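# Load a staple stick onto an open stapler's rail

## Task

Pick one stick of staples out of the tray and lay it straddling the rail of the opened stapler, with its legs pointing downward; the stapler must end up flat and resting directly on the table, the stick must stay there without the robot supporting it, and the gripper must release it and withdraw.

## Robot and tools

Robot: two arms, left_arm and right_arm, each ending in a two-finger gripper. The names are labels only; they do not correspond to sides of any image. Loose objects or a held part may occasionally get a brief tug or push from outside. Knocking anything off the table fails the job, and the arms must not collide or press hard against each other.

Frame: a single scene frame for everything. Origin sits on the table top midway between the arms; +x points out across the table, +z points up, and left_arm is on the +y side. Positions are in metres, orientations are unit quaternions written w first (qw, qx, qy, qz). On the gripper, the fingers extend along its own +z and close along its own y. The reported end_effector_position is the point between the finger pads, roughly 1 cm behind the tips; at long reach the printed value can be off from the true one.

The 16-number row: every motion argument is one flat list of 16 numbers covering both arms, even if only one moves. Order: left_arm x, y, z, qw, qx, qy, qz, opening, then right_arm x, y, z, qw, qx, qy, qz, opening. Position and quaternion are an absolute target pose for that gripper in the scene frame, not an offset. Opening ranges -1 (closed) to +1 (fully open, 0.094 m). An arm meant to stay still should get the exact pose from the last result before it stopped, plus its desired opening, in every call. To hold orientation steady, resend the same target quaternion each time rather than copying the reported one, which drifts.

Tools:
- execute_actions {actions, pictures}. actions is a list with at most one entry. Empty list [] just reports the current state. An action is {"rows": [[16 numbers], ...], "steps": n}: 1 to 15 rows, steps 1 to 15 (default 15), each step 1/30 s; each row runs for one step and the final row repeats to fill remaining steps. A wait is {"steps": n} with n up to 300, counted from the previous result, so reply time eats into it. A target more than 0.6 m from the arm's last reported position along any of the gripper's axes gets the call refused, and nothing is sent. pictures (boolean) toggles camera images; they come by default.
- move {target, speed}. target is one 16-number row as above. The grippers follow straight-line paths to their poses, ending together, lasting 0.5 to 10 s (cut off at 10 s). speed is the top path speed in m/s, 0.002 to 0.5, default 0.25; rotation is capped at twice that in rad/s, turning the shorter way. Paths ignore obstacles and the other arm; the gripper can lag, wander, and overshoot speed, especially with the arm near full stretch. The opening is applied at the start. Faster contact and targets further past a surface mean harder impacts and pressing.
- wait {seconds}: 0 to 10 s of sim time with nothing new sent.
- zoom_image {camera, region}: enlarges part of the latest image; camera is cam_head_left, cam_head_right, cam_left_wrist or cam_right_wrist; region [x0, y0, x1, y1] in pixels, top-left origin, at most 504x504. Images: head cameras 896x504, wrist cameras 616x616 (fisheye).
- finished_scene {scene}: ends the given scene (1 or 2) and grades it; irreversible. Its result gives the next scene's task.

Control behaviour: each step the commanded pose is clamped to within 70 mm and 16 degrees of the measured pose, then reached by damped inverse kinematics, giving position priority over orientation. Joint friction can leave the gripper up to about 31 mm short, and tiny commands may not move it. After an action ends, an arm only continues to its last clamped pose, so far targets need follow-up commands. Joint limits (rad), base to gripper: waist -2.618 to 3.054, shoulder 0 to 3.142, elbow 0 to 3.142, wrist pitch -1.571 to 1.571, wrist yaw -1.571 to 1.571, wrist roll -2.094 to 2.094.

Gripping: grip_measured shows the actual opening on the command scale (each gripper off by up to about 1 mm, fixed per scene). To hold something, command about 0.03 under grip_measured for a firm hold, less for a gentle one. Pad force tops out near 50 to 62 N, lower on very thin parts (under about 2 mm), with a brief spike on first touch.

Reading results: the state line gives each arm's pose as left_arm: ... | right_arm: .... "pose unreachable" means the clearance check altered or blocked that arm's command; HELD marks steps where that happened. A "Hand target" line shows where the controller is currently driving each gripper. A move adds a "move:" line with the ending (done, off_target, moving, held, fault) and active limits: paced means the pose was clipped, held means some steps were blocked (after which the arm may jump faster than speed); distance to target per gripper is also given. If only one arm is named, the other finished fine.

Heat: holding loads warms motors. MOTOR HOT appears from 75 °C; at 90 °C that arm halts 10 s; at 100 °C it goes limp and drops. These show as OVER-TEMPERATURE FAULT lines. Avoid long holds and any stops.

The simulation keeps running while the operator thinks. Avoid drops, slips, slams and hard shoves; smooth, quick, low-effort motion is preferred.

Each tool is called after "Emit:" by a JSON object that holds its "name" and its "arguments", one argument or row to a line.

## Session

Emit:
{"name": "execute_actions", "arguments": {
  "actions": []
}}

Scene clock: 0.00 s of 4800.00 s.
left_arm: end_effector_position=(+0.1354, +0.1410, +0.1293) grip_measured=+1.000 end_effector_quat_wxyz=(-0.030, -0.128, +0.989, +0.068) | right_arm: end_effector_position=(+0.1536, -0.6156, +0.1092) grip_measured=+1.000 end_effector_quat_wxyz=(+0.585, +0.712, +0.272, +0.277)
Joint positions: left_arm=[-0.819  1.48   1.224 -1.461 -0.027 -1.104  0.094] | right_arm=[-1.487  1.585  0.271  1.06  -0.869  1.453  0.094]
Joint velocities: left_arm=[ 0.007  0.002  0.002  0.007 -0.037 -0.11   0.   ] | right_arm=[ 0.007  0.007  0.002 -0.022 -0.022  0.007  0.   ]
Hand target (left_arm): +0.135, +0.141, +0.129; -0.030, -0.128, +0.989, +0.068
Hand target (right_arm): +0.154, -0.616, +0.109; +0.585, +0.712, +0.272, +0.277

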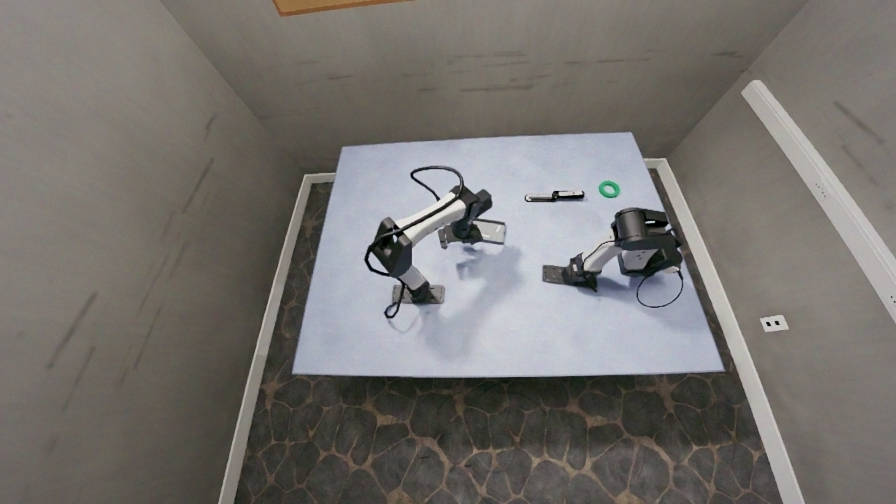

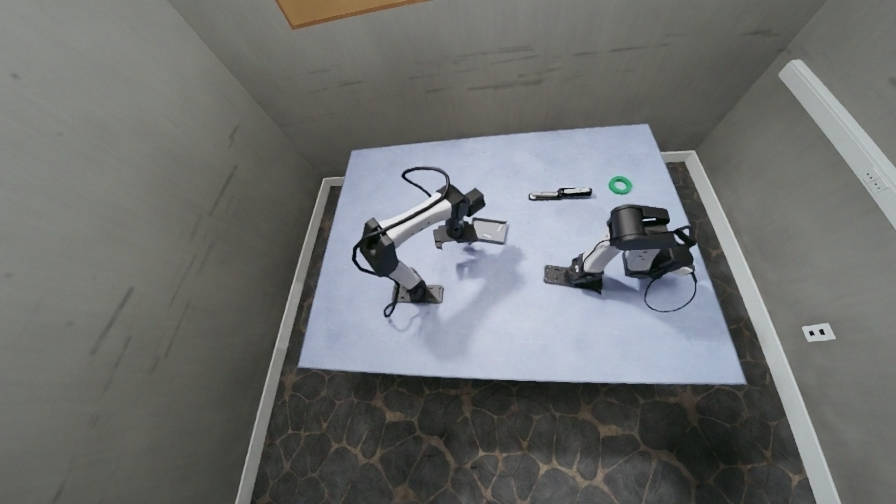

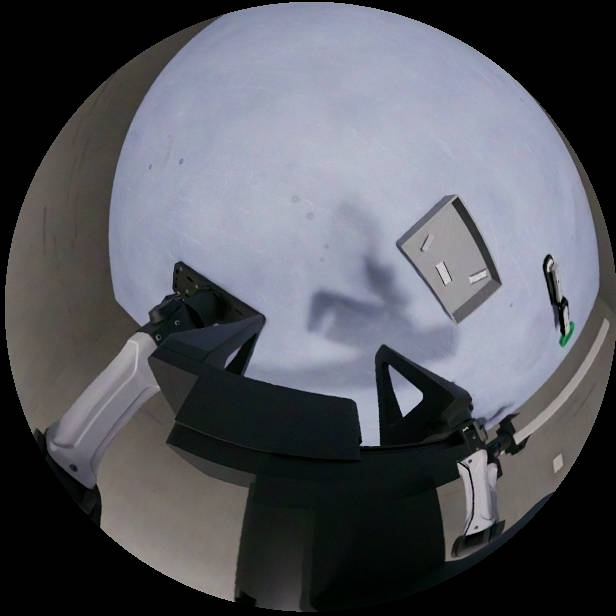

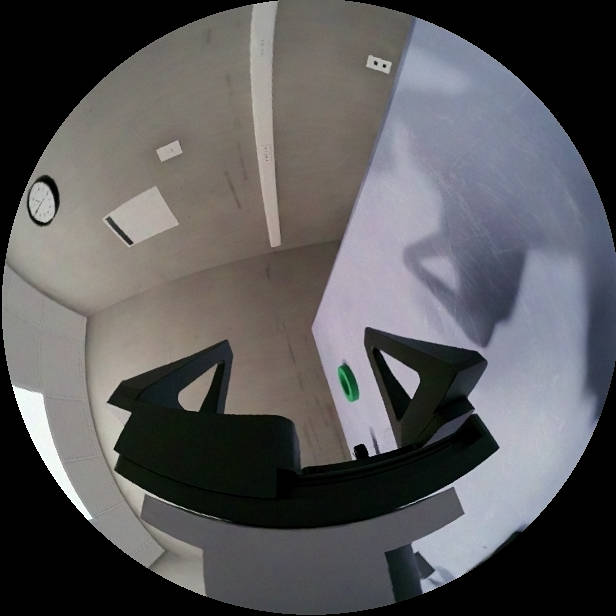

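Emit:
{"name": "zoom_image", "arguments": {
  "camera": "cam_left_wrist",
  "region": [380, 170, 600, 360]
}}

Emit:
{"name": "zoom_image", "arguments": {
  "camera": "cam_head_right",
  "region": [420, 160, 660, 310]
}}

Region (380, 170, 600, 360) of cam_left_wrist's 616x616 image, scaled by 2.291, with more detail than that image has; it fills the top 435 rows of this view, and the rest is white.

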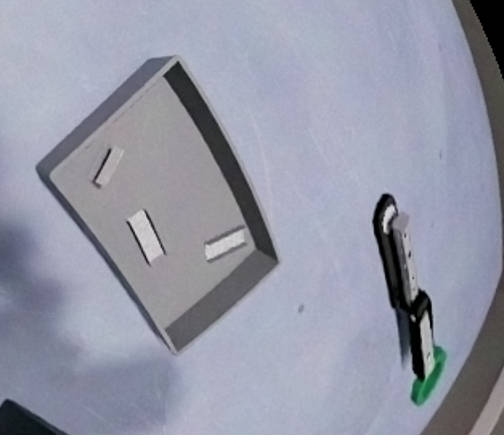

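Region (420, 160, 660, 310) of cam_head_right's 896x504 image, scaled by 2.100, with more detail than that image has; it fills the top 315 rows of this view, and the rest is white.

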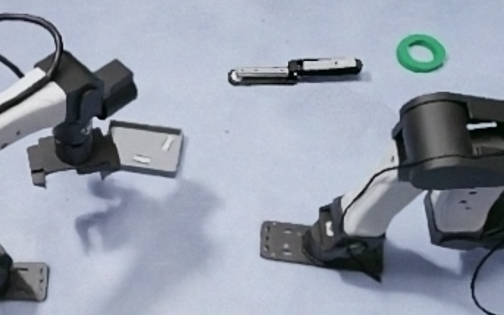

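Emit:
{"name": "move", "arguments": {
  "target": [0.12,0.33,0.15,0,0,1,0,1, 0.22,-0.3,0.18,0,0,1,0,1]
}}

Emit:
{"name": "move", "arguments": {
  "target": [0.12,0.33,0.15,0,0,1,0,1, 0.22,-0.05,0.14,0,0,1,0,1]
}}

Scene clock: 28.63 s of 4800.00 s.
left_arm: end_effector_position=(+0.1210, +0.3289, +0.1499) grip_measured=+1.000 end_effector_quat_wxyz=(-0.004, -0.001, +1.000, +0.006) | right_arm: end_effector_position=(+0.2194, -0.2958, +0.1773) grip_measured=+1.000 end_effector_quat_wxyz=(+0.009, +0.005, +1.000, +0.017)
Joint positions: left_arm=[ 0.251  1.052  1.023 -1.549 -0.013  0.224  0.094] | right_arm=[ 0.054  1.2    1.214 -1.571 -0.035 -0.097  0.094]
Joint velocities: left_arm=[-0.002  0.007 -0.002 -0.022  0.037  0.066  0.   ] | right_arm=[ 0.002 -0.002  0.002 -0.051  0.022 -0.022  0.   ]
Hand target (left_arm): +0.115, +0.326, +0.149; -0.006, -0.001, +1.000, -0.002
Hand target (right_arm): +0.223, -0.297, +0.180; +0.007, +0.005, +1.000, +0.011
Off the commanded pose (left_arm): 0.002 m, 1 deg.
Off the commanded pose (right_arm): 0.005 m, 2 deg.
joint sent to its limit (right arm) — the command would take joint 4 (wrist pitch) past its lower limit, so that joint was sent only as far as its limit.
After step 90, 19.90 s passed at rest.
move: done

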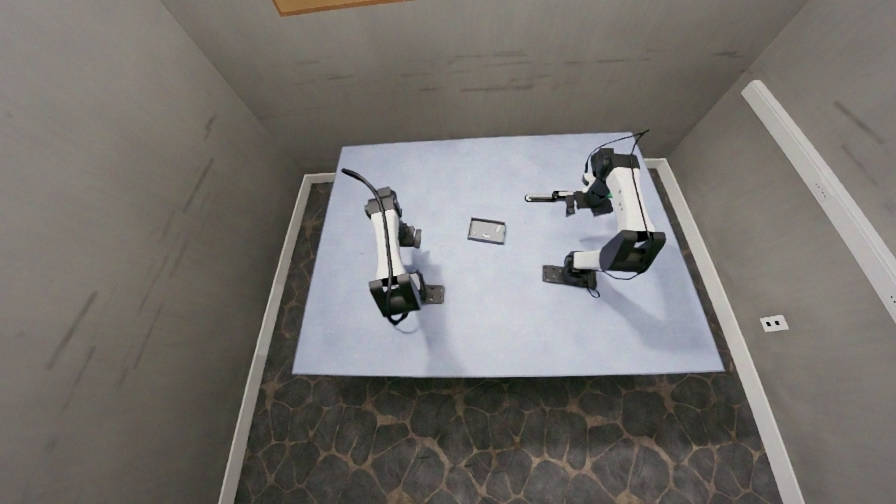

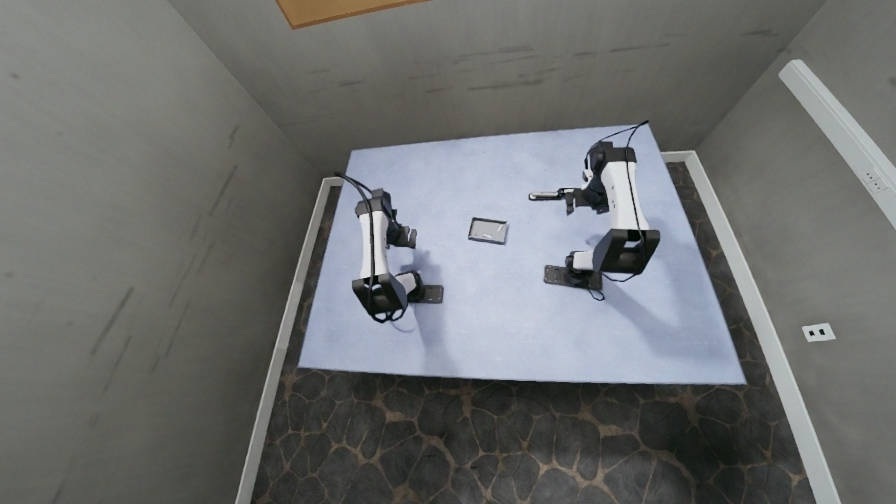

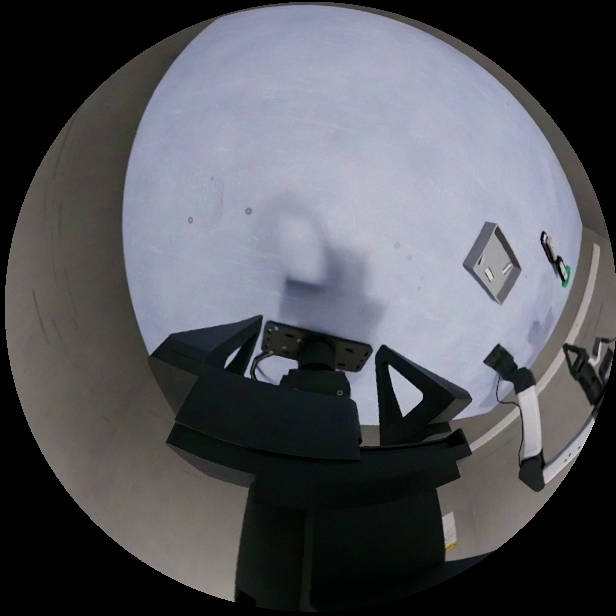

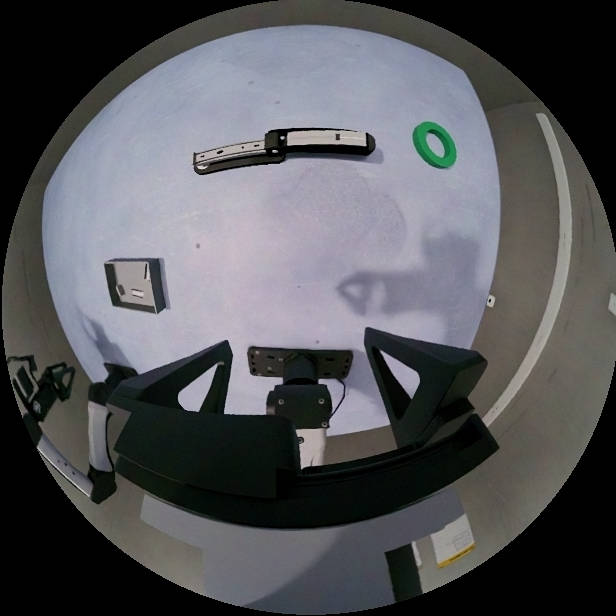

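Scene clock: 30.23 s of 4800.00 s.
left_arm: end_effector_position=(+0.1205, +0.3310, +0.1499) grip_measured=+1.000 end_effector_quat_wxyz=(-0.004, +0.001, +1.000, +0.006) | right_arm: end_effector_position=(+0.2170, -0.0543, +0.1374) grip_measured=+1.000 end_effector_quat_wxyz=(-0.015, -0.001, +1.000, -0.001)
Joint positions: left_arm=[ 0.267  1.052  1.023 -1.549 -0.013  0.245  0.094] | right_arm=[ 1.082  1.637  1.422 -1.376 -0.023  0.918  0.094]
Joint velocities: left_arm=[-0.007 -0.007  0.012 -0.022  0.007 -0.037  0.   ] | right_arm=[ 0.027  0.002 -0.002 -0.022 -0.051 -0.022  0.   ]
Hand target (left_arm): +0.120, +0.330, +0.150; -0.000, +0.000, +1.000, +0.000
Hand target (right_arm): +0.221, -0.050, +0.140; -0.007, +0.000, +1.000, -0.001
Off the commanded pose (left_arm): 0.001 m, 1 deg.
Off the commanded pose (right_arm): 0.006 m, 2 deg.
move: done

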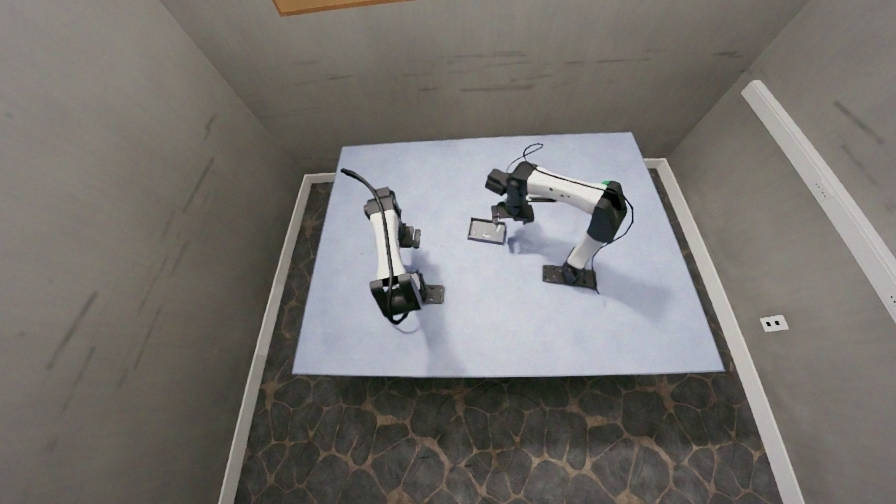

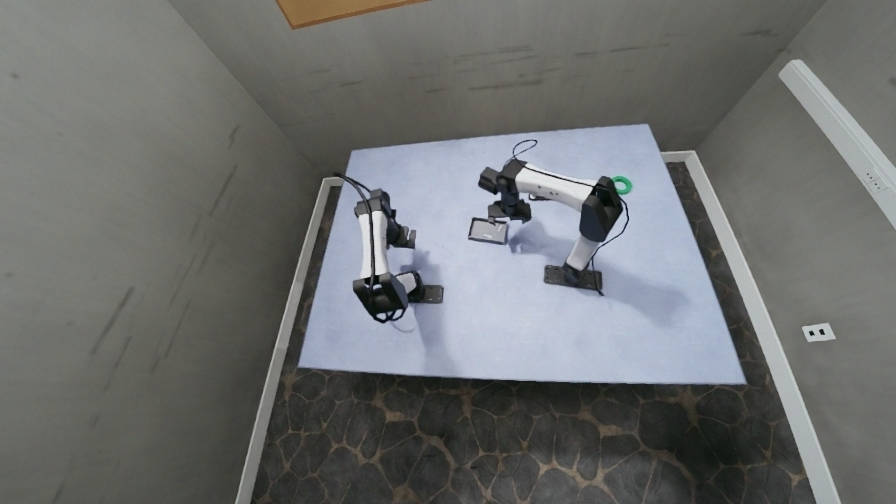

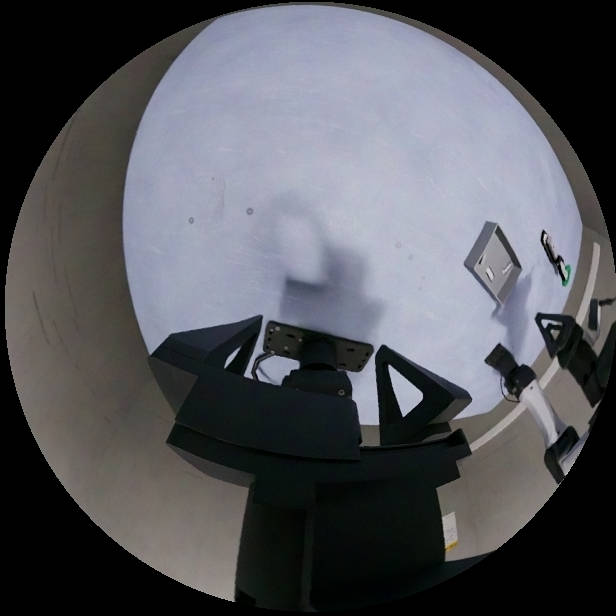

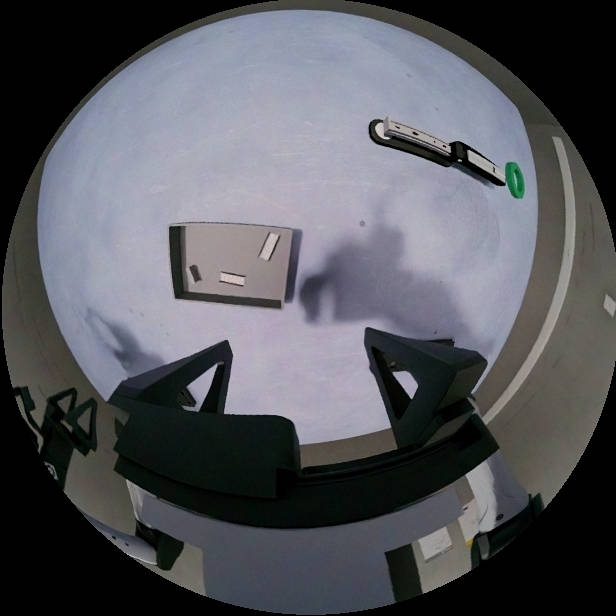

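Emit:
{"name": "move", "arguments": {
  "target": [0.12,0.33,0.15,0,0,1,0,1, 0.205,0.03,0.08,0,-0.609,0.793,0,-0.3]
}}

Emit:
{"name": "zoom_image", "arguments": {
  "camera": "cam_right_wrist",
  "region": [160, 160, 460, 420]
}}

Scene clock: 40.53 s of 4800.00 s.
left_arm: end_effector_position=(+0.1205, +0.3310, +0.1499) grip_measured=+1.000 end_effector_quat_wxyz=(-0.004, +0.002, +1.000, +0.006) | right_arm: end_effector_position=(+0.2026, +0.0224, +0.0798) grip_measured=-0.299 end_effector_quat_wxyz=(-0.010, -0.602, +0.798, +0.001)
Joint positions: left_arm=[ 0.267  1.052  1.023 -1.549 -0.013  0.245  0.094] | right_arm=[ 1.258  1.87   1.471 -1.189 -0.011 -0.197  0.033]
Joint velocities: left_arm=[ 0.007  0.007  0.002 -0.007 -0.11  -0.022  0.   ] | right_arm=[-0.012 -0.007  0.027  0.022  0.037  0.051 -0.001]
Hand target (left_arm): +0.120, +0.330, +0.150; -0.000, -0.000, +1.000, +0.000
Hand target (right_arm): +0.206, +0.030, +0.080; -0.001, -0.609, +0.793, -0.000
Off the commanded pose (left_arm): 0.001 m, 1 deg.
Off the commanded pose (right_arm): 0.008 m, 2 deg.
After step 90, 4.13 s passed at rest.
move: done

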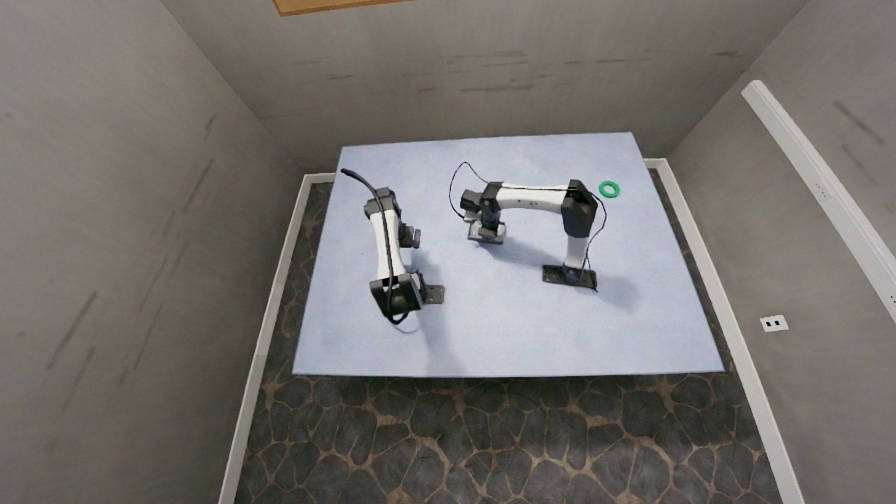

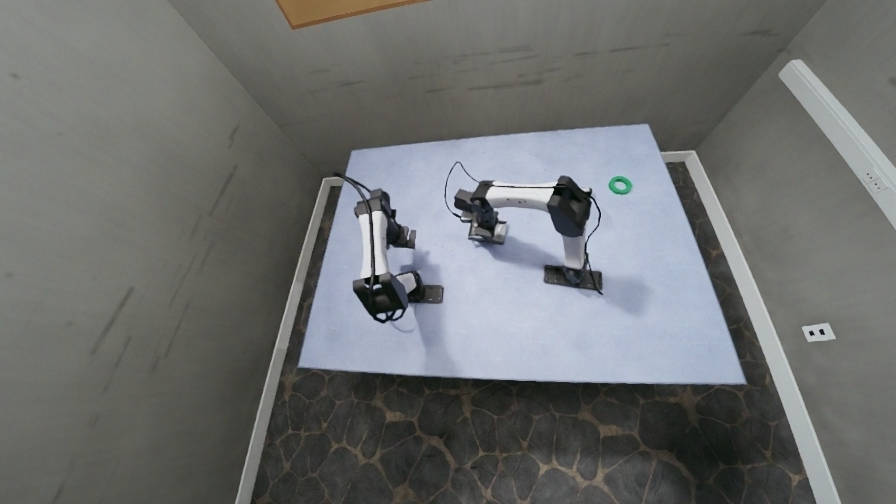

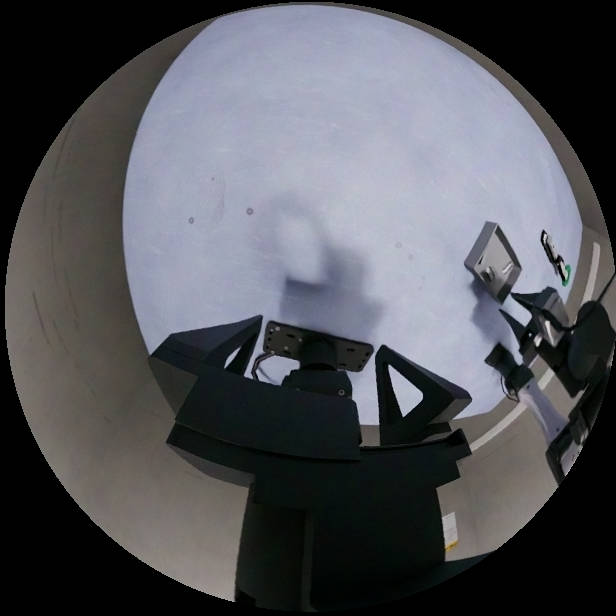

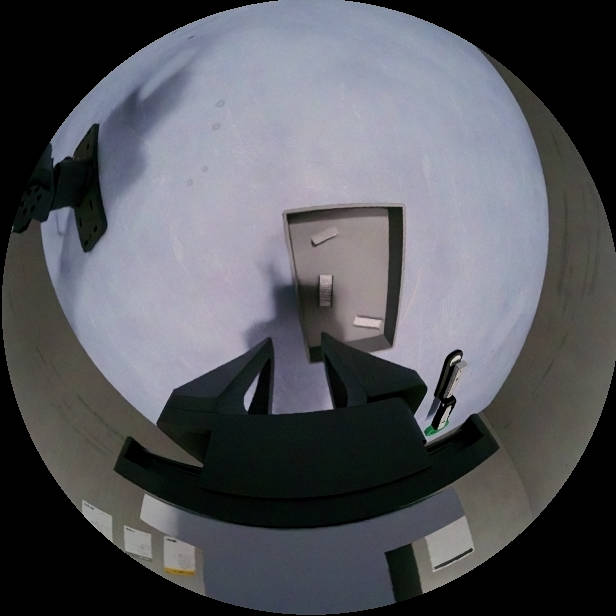

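Region (160, 160, 460, 420) of cam_right_wrist's 616x616 image, scaled by 1.680, with more detail than that image has; it fills the top 437 rows of this view, and the rest is white.

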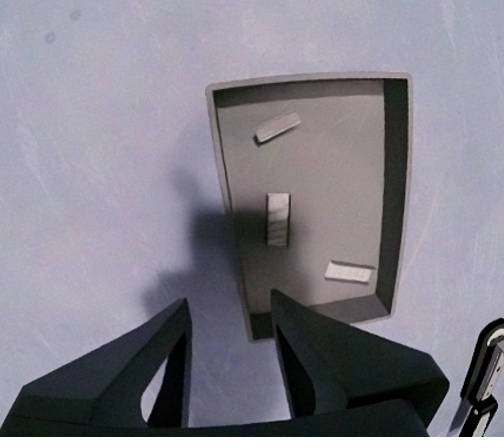

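Emit:
{"name": "move", "arguments": {
  "target": [0.12,0.33,0.15,0,0,1,0,1, 0.236,0.027,0.05,0,-0.588,0.809,0,-0.4],
  "speed": 0.1
}}

Emit:
{"name": "zoom_image", "arguments": {
  "camera": "cam_right_wrist",
  "region": [200, 220, 400, 400]
}}

Scene clock: 49.10 s of 4800.00 s.
left_arm: end_effector_position=(+0.1205, +0.3310, +0.1499) grip_measured=+1.000 end_effector_quat_wxyz=(-0.004, +0.002, +1.000, +0.006) | right_arm: end_effector_position=(+0.2333, +0.0296, +0.0566) grip_measured=-0.399 end_effector_quat_wxyz=(+0.003, -0.588, +0.809, +0.007)
Joint positions: left_arm=[ 0.267  1.052  1.023 -1.549 -0.013  0.245  0.094] | right_arm=[ 1.193  1.94   1.471 -1.09  -0.01  -0.225  0.028]
Joint velocities: left_arm=[ 0.002  0.002 -0.017 -0.051  0.022 -0.007  0.   ] | right_arm=[-0.012 -0.012 -0.012  0.022  0.007 -0.007  0.001]
Hand target (left_arm): +0.120, +0.330, +0.150; -0.000, -0.000, +1.000, +0.000
Hand target (right_arm): +0.236, +0.027, +0.050; +0.000, -0.588, +0.809, +0.000
Off the commanded pose (left_arm): 0.001 m, 1 deg.
Off the commanded pose (right_arm): 0.008 m, 1 deg.
After step 90, 4.67 s passed at rest.
move: done

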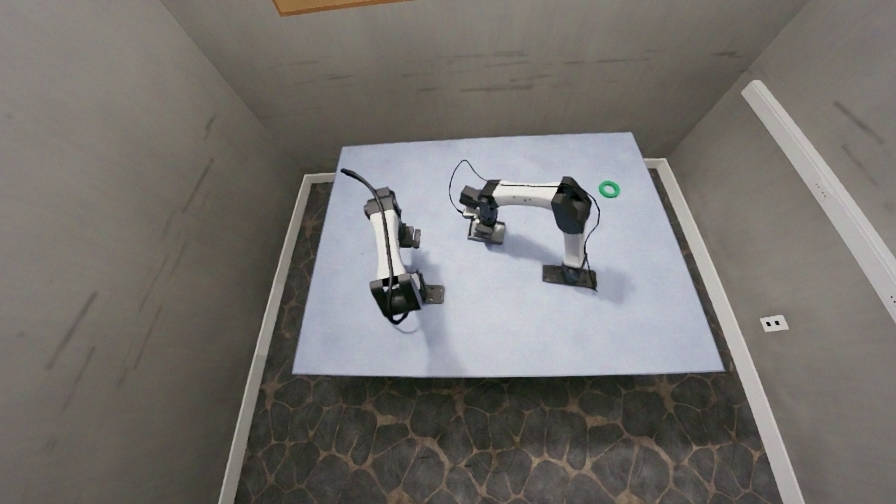

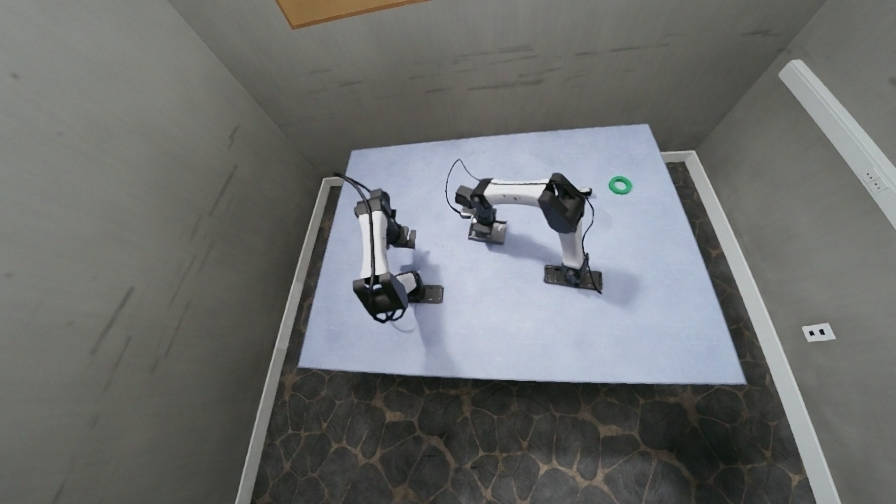

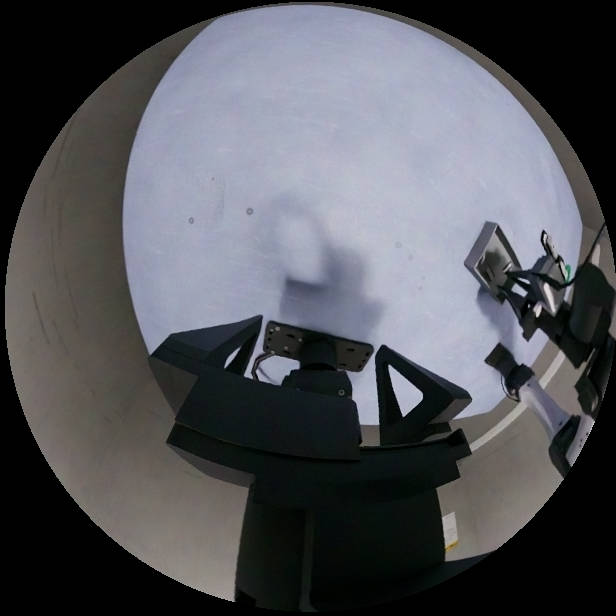

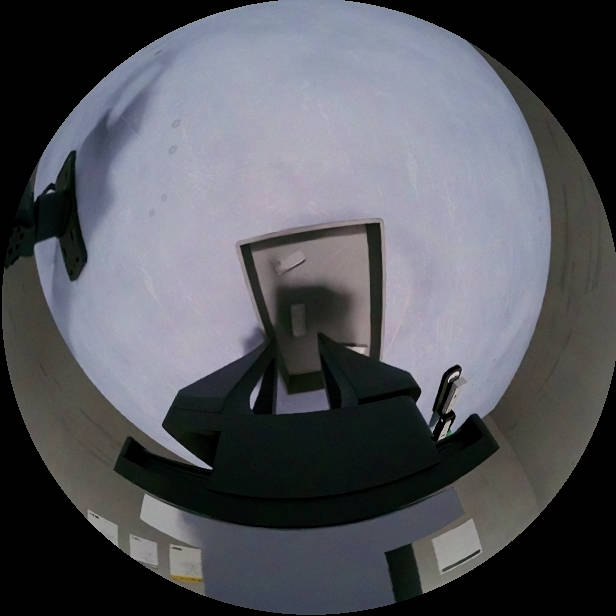

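Region (200, 220, 400, 400) of cam_right_wrist's 616x616 image, scaled by 2.520, with more detail than that image has; it fills the top 454 rows of this view, and the rest is white.

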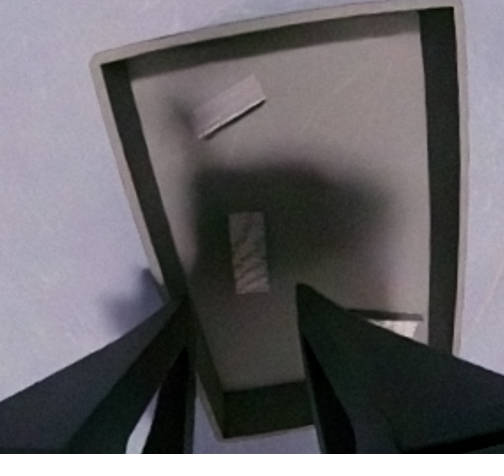

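Emit:
{"name": "move", "arguments": {
  "target": [0.12,0.33,0.15,0,0,1,0,1, 0.238,0.023,0.024,0,-0.588,0.809,0,-0.45],
  "speed": 0.04
}}

Emit:
{"name": "zoom_image", "arguments": {
  "camera": "cam_right_wrist",
  "region": [200, 220, 400, 400]
}}

Scene clock: 55.23 s of 4800.00 s.
left_arm: end_effector_position=(+0.1205, +0.3310, +0.1499) grip_measured=+1.000 end_effector_quat_wxyz=(-0.004, +0.002, +1.000, +0.006) | right_arm: end_effector_position=(+0.2360, +0.0293, +0.0334) grip_measured=-0.449 end_effector_quat_wxyz=(+0.008, -0.589, +0.808, +0.008)
Joint positions: left_arm=[ 0.267  1.052  1.023 -1.549 -0.013  0.245  0.094] | right_arm=[ 1.186  1.959  1.402 -0.993 -0.01  -0.235  0.026]
Joint velocities: left_arm=[ 0.002  0.002 -0.012 -0.051 -0.037 -0.051  0.   ] | right_arm=[-0.002  0.002 -0.012  0.022 -0.081  0.007  0.   ]
Hand target (left_arm): +0.120, +0.330, +0.150; -0.000, -0.000, +1.000, +0.000
Hand target (right_arm): +0.238, +0.023, +0.024; -0.000, -0.588, +0.809, +0.000
Off the commanded pose (left_arm): 0.001 m, 1 deg.
Off the commanded pose (right_arm): 0.011 m, 1 deg.
After step 90, 1.93 s passed at rest.
move: off_target (right_arm)

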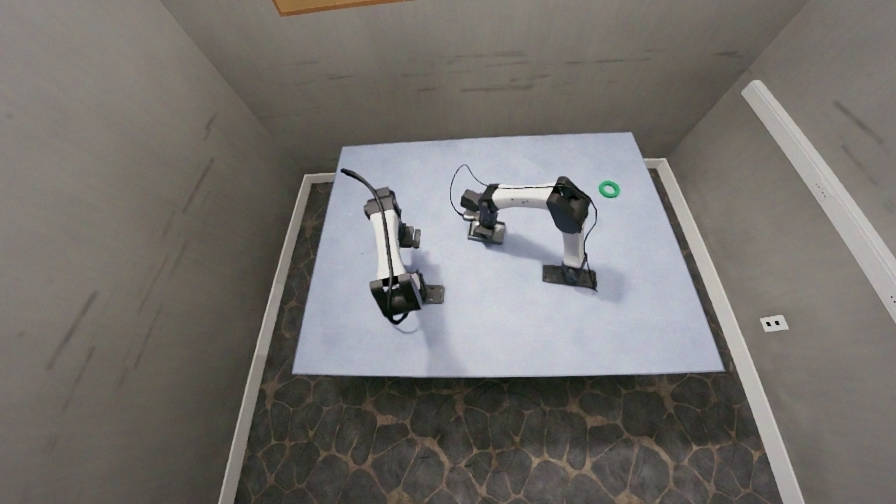

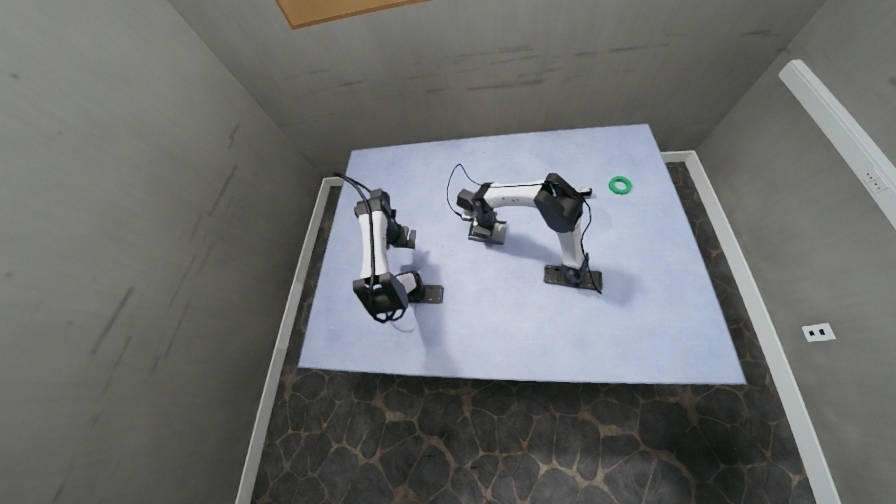

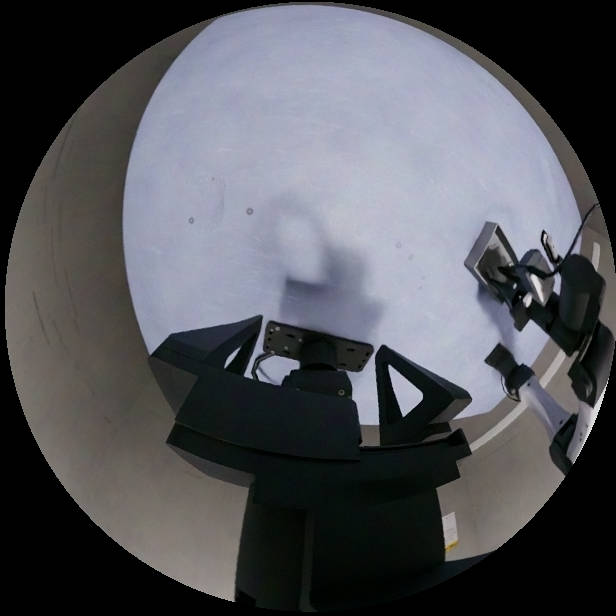

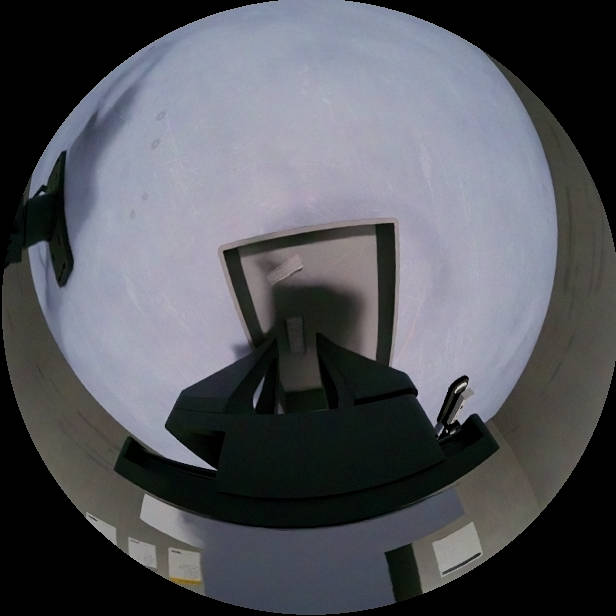

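Region (200, 220, 400, 400) of cam_right_wrist's 616x616 image, scaled by 2.520, with more detail than that image has; it fills the top 454 rows of this view, and the rest is white.

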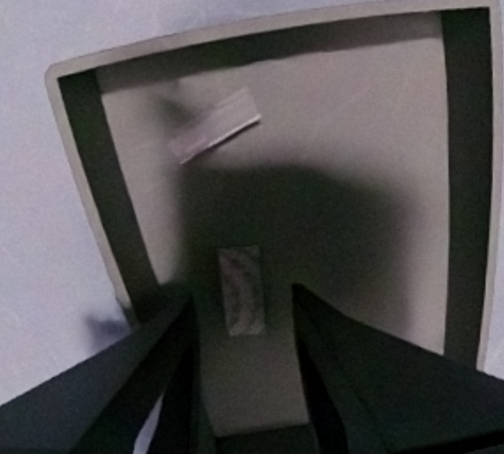

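Emit:
{"name": "move", "arguments": {
  "target": [0.12,0.33,0.15,0,0,1,0,1, 0.235,0.014,0.008,0,-0.588,0.809,0,-0.5],
  "speed": 0.02
}}

Emit:
{"name": "zoom_image", "arguments": {
  "camera": "cam_right_wrist",
  "region": [200, 220, 400, 400]
}}

Scene clock: 63.13 s of 4800.00 s.
left_arm: end_effector_position=(+0.1205, +0.3310, +0.1499) grip_measured=+1.000 end_effector_quat_wxyz=(-0.004, +0.002, +1.000, +0.006) | right_arm: end_effector_position=(+0.2329, +0.0222, +0.0171) grip_measured=-0.499 end_effector_quat_wxyz=(+0.005, -0.590, +0.808, +0.007)
Joint positions: left_arm=[ 0.267  1.052  1.023 -1.549 -0.013  0.245  0.094] | right_arm=[ 1.183  1.959  1.333 -0.931 -0.01  -0.24   0.024]
Joint velocities: left_arm=[ 0.002 -0.022 -0.002  0.007 -0.007 -0.037  0.   ] | right_arm=[-0.012 -0.002  0.002 -0.081  0.022 -0.095 -0.001]
Hand target (left_arm): +0.120, +0.330, +0.150; -0.000, -0.000, +1.000, +0.000
Hand target (right_arm): +0.235, +0.014, +0.008; -0.000, -0.588, +0.809, +0.000
Off the commanded pose (left_arm): 0.001 m, 1 deg.
Off the commanded pose (right_arm): 0.012 m, 1 deg.
After step 90, 3.17 s passed at rest.
move: off_target (right_arm)

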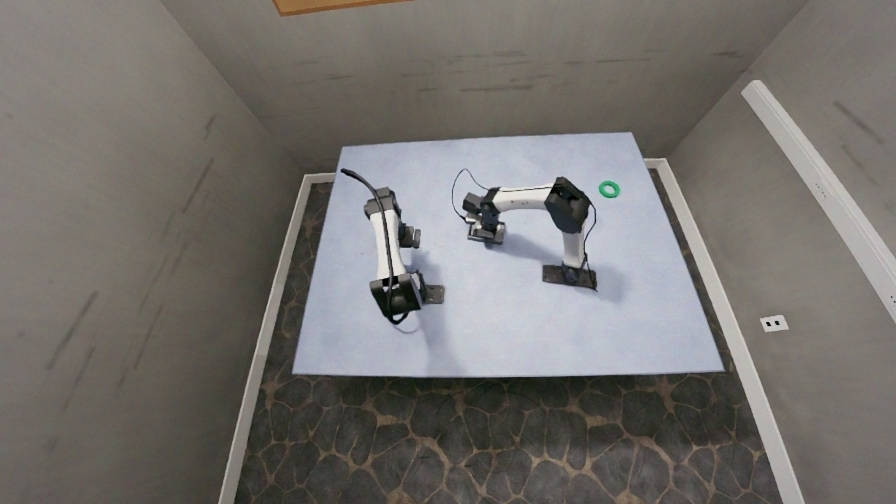

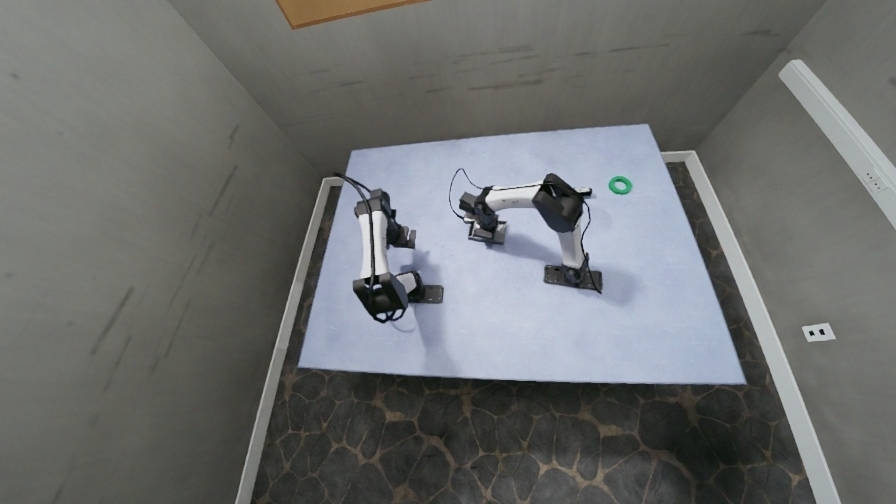

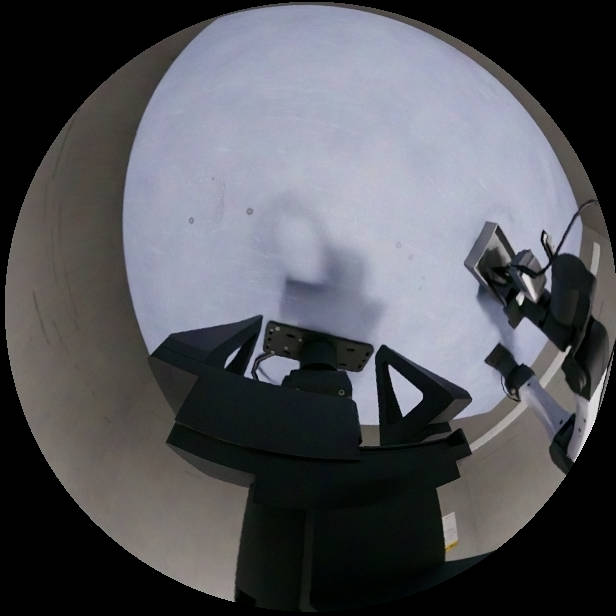

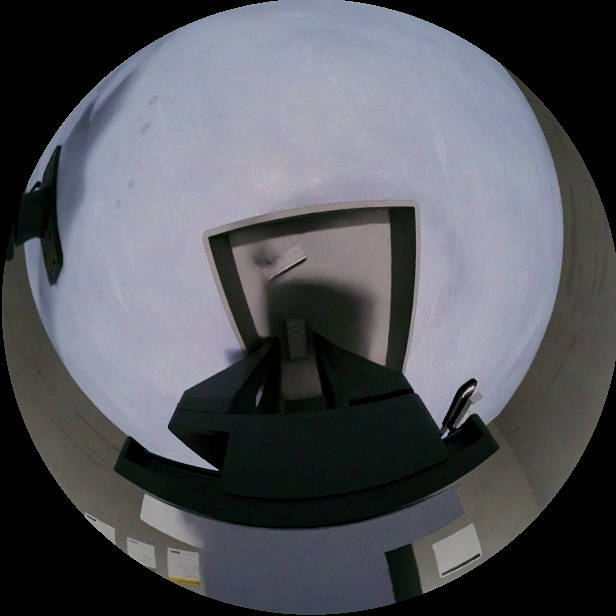

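Region (200, 220, 400, 400) of cam_right_wrist's 616x616 image, scaled by 2.520, with more detail than that image has; it fills the top 454 rows of this view, and the rest is white.

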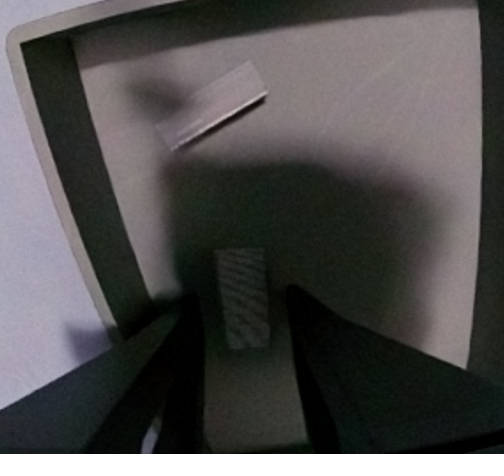

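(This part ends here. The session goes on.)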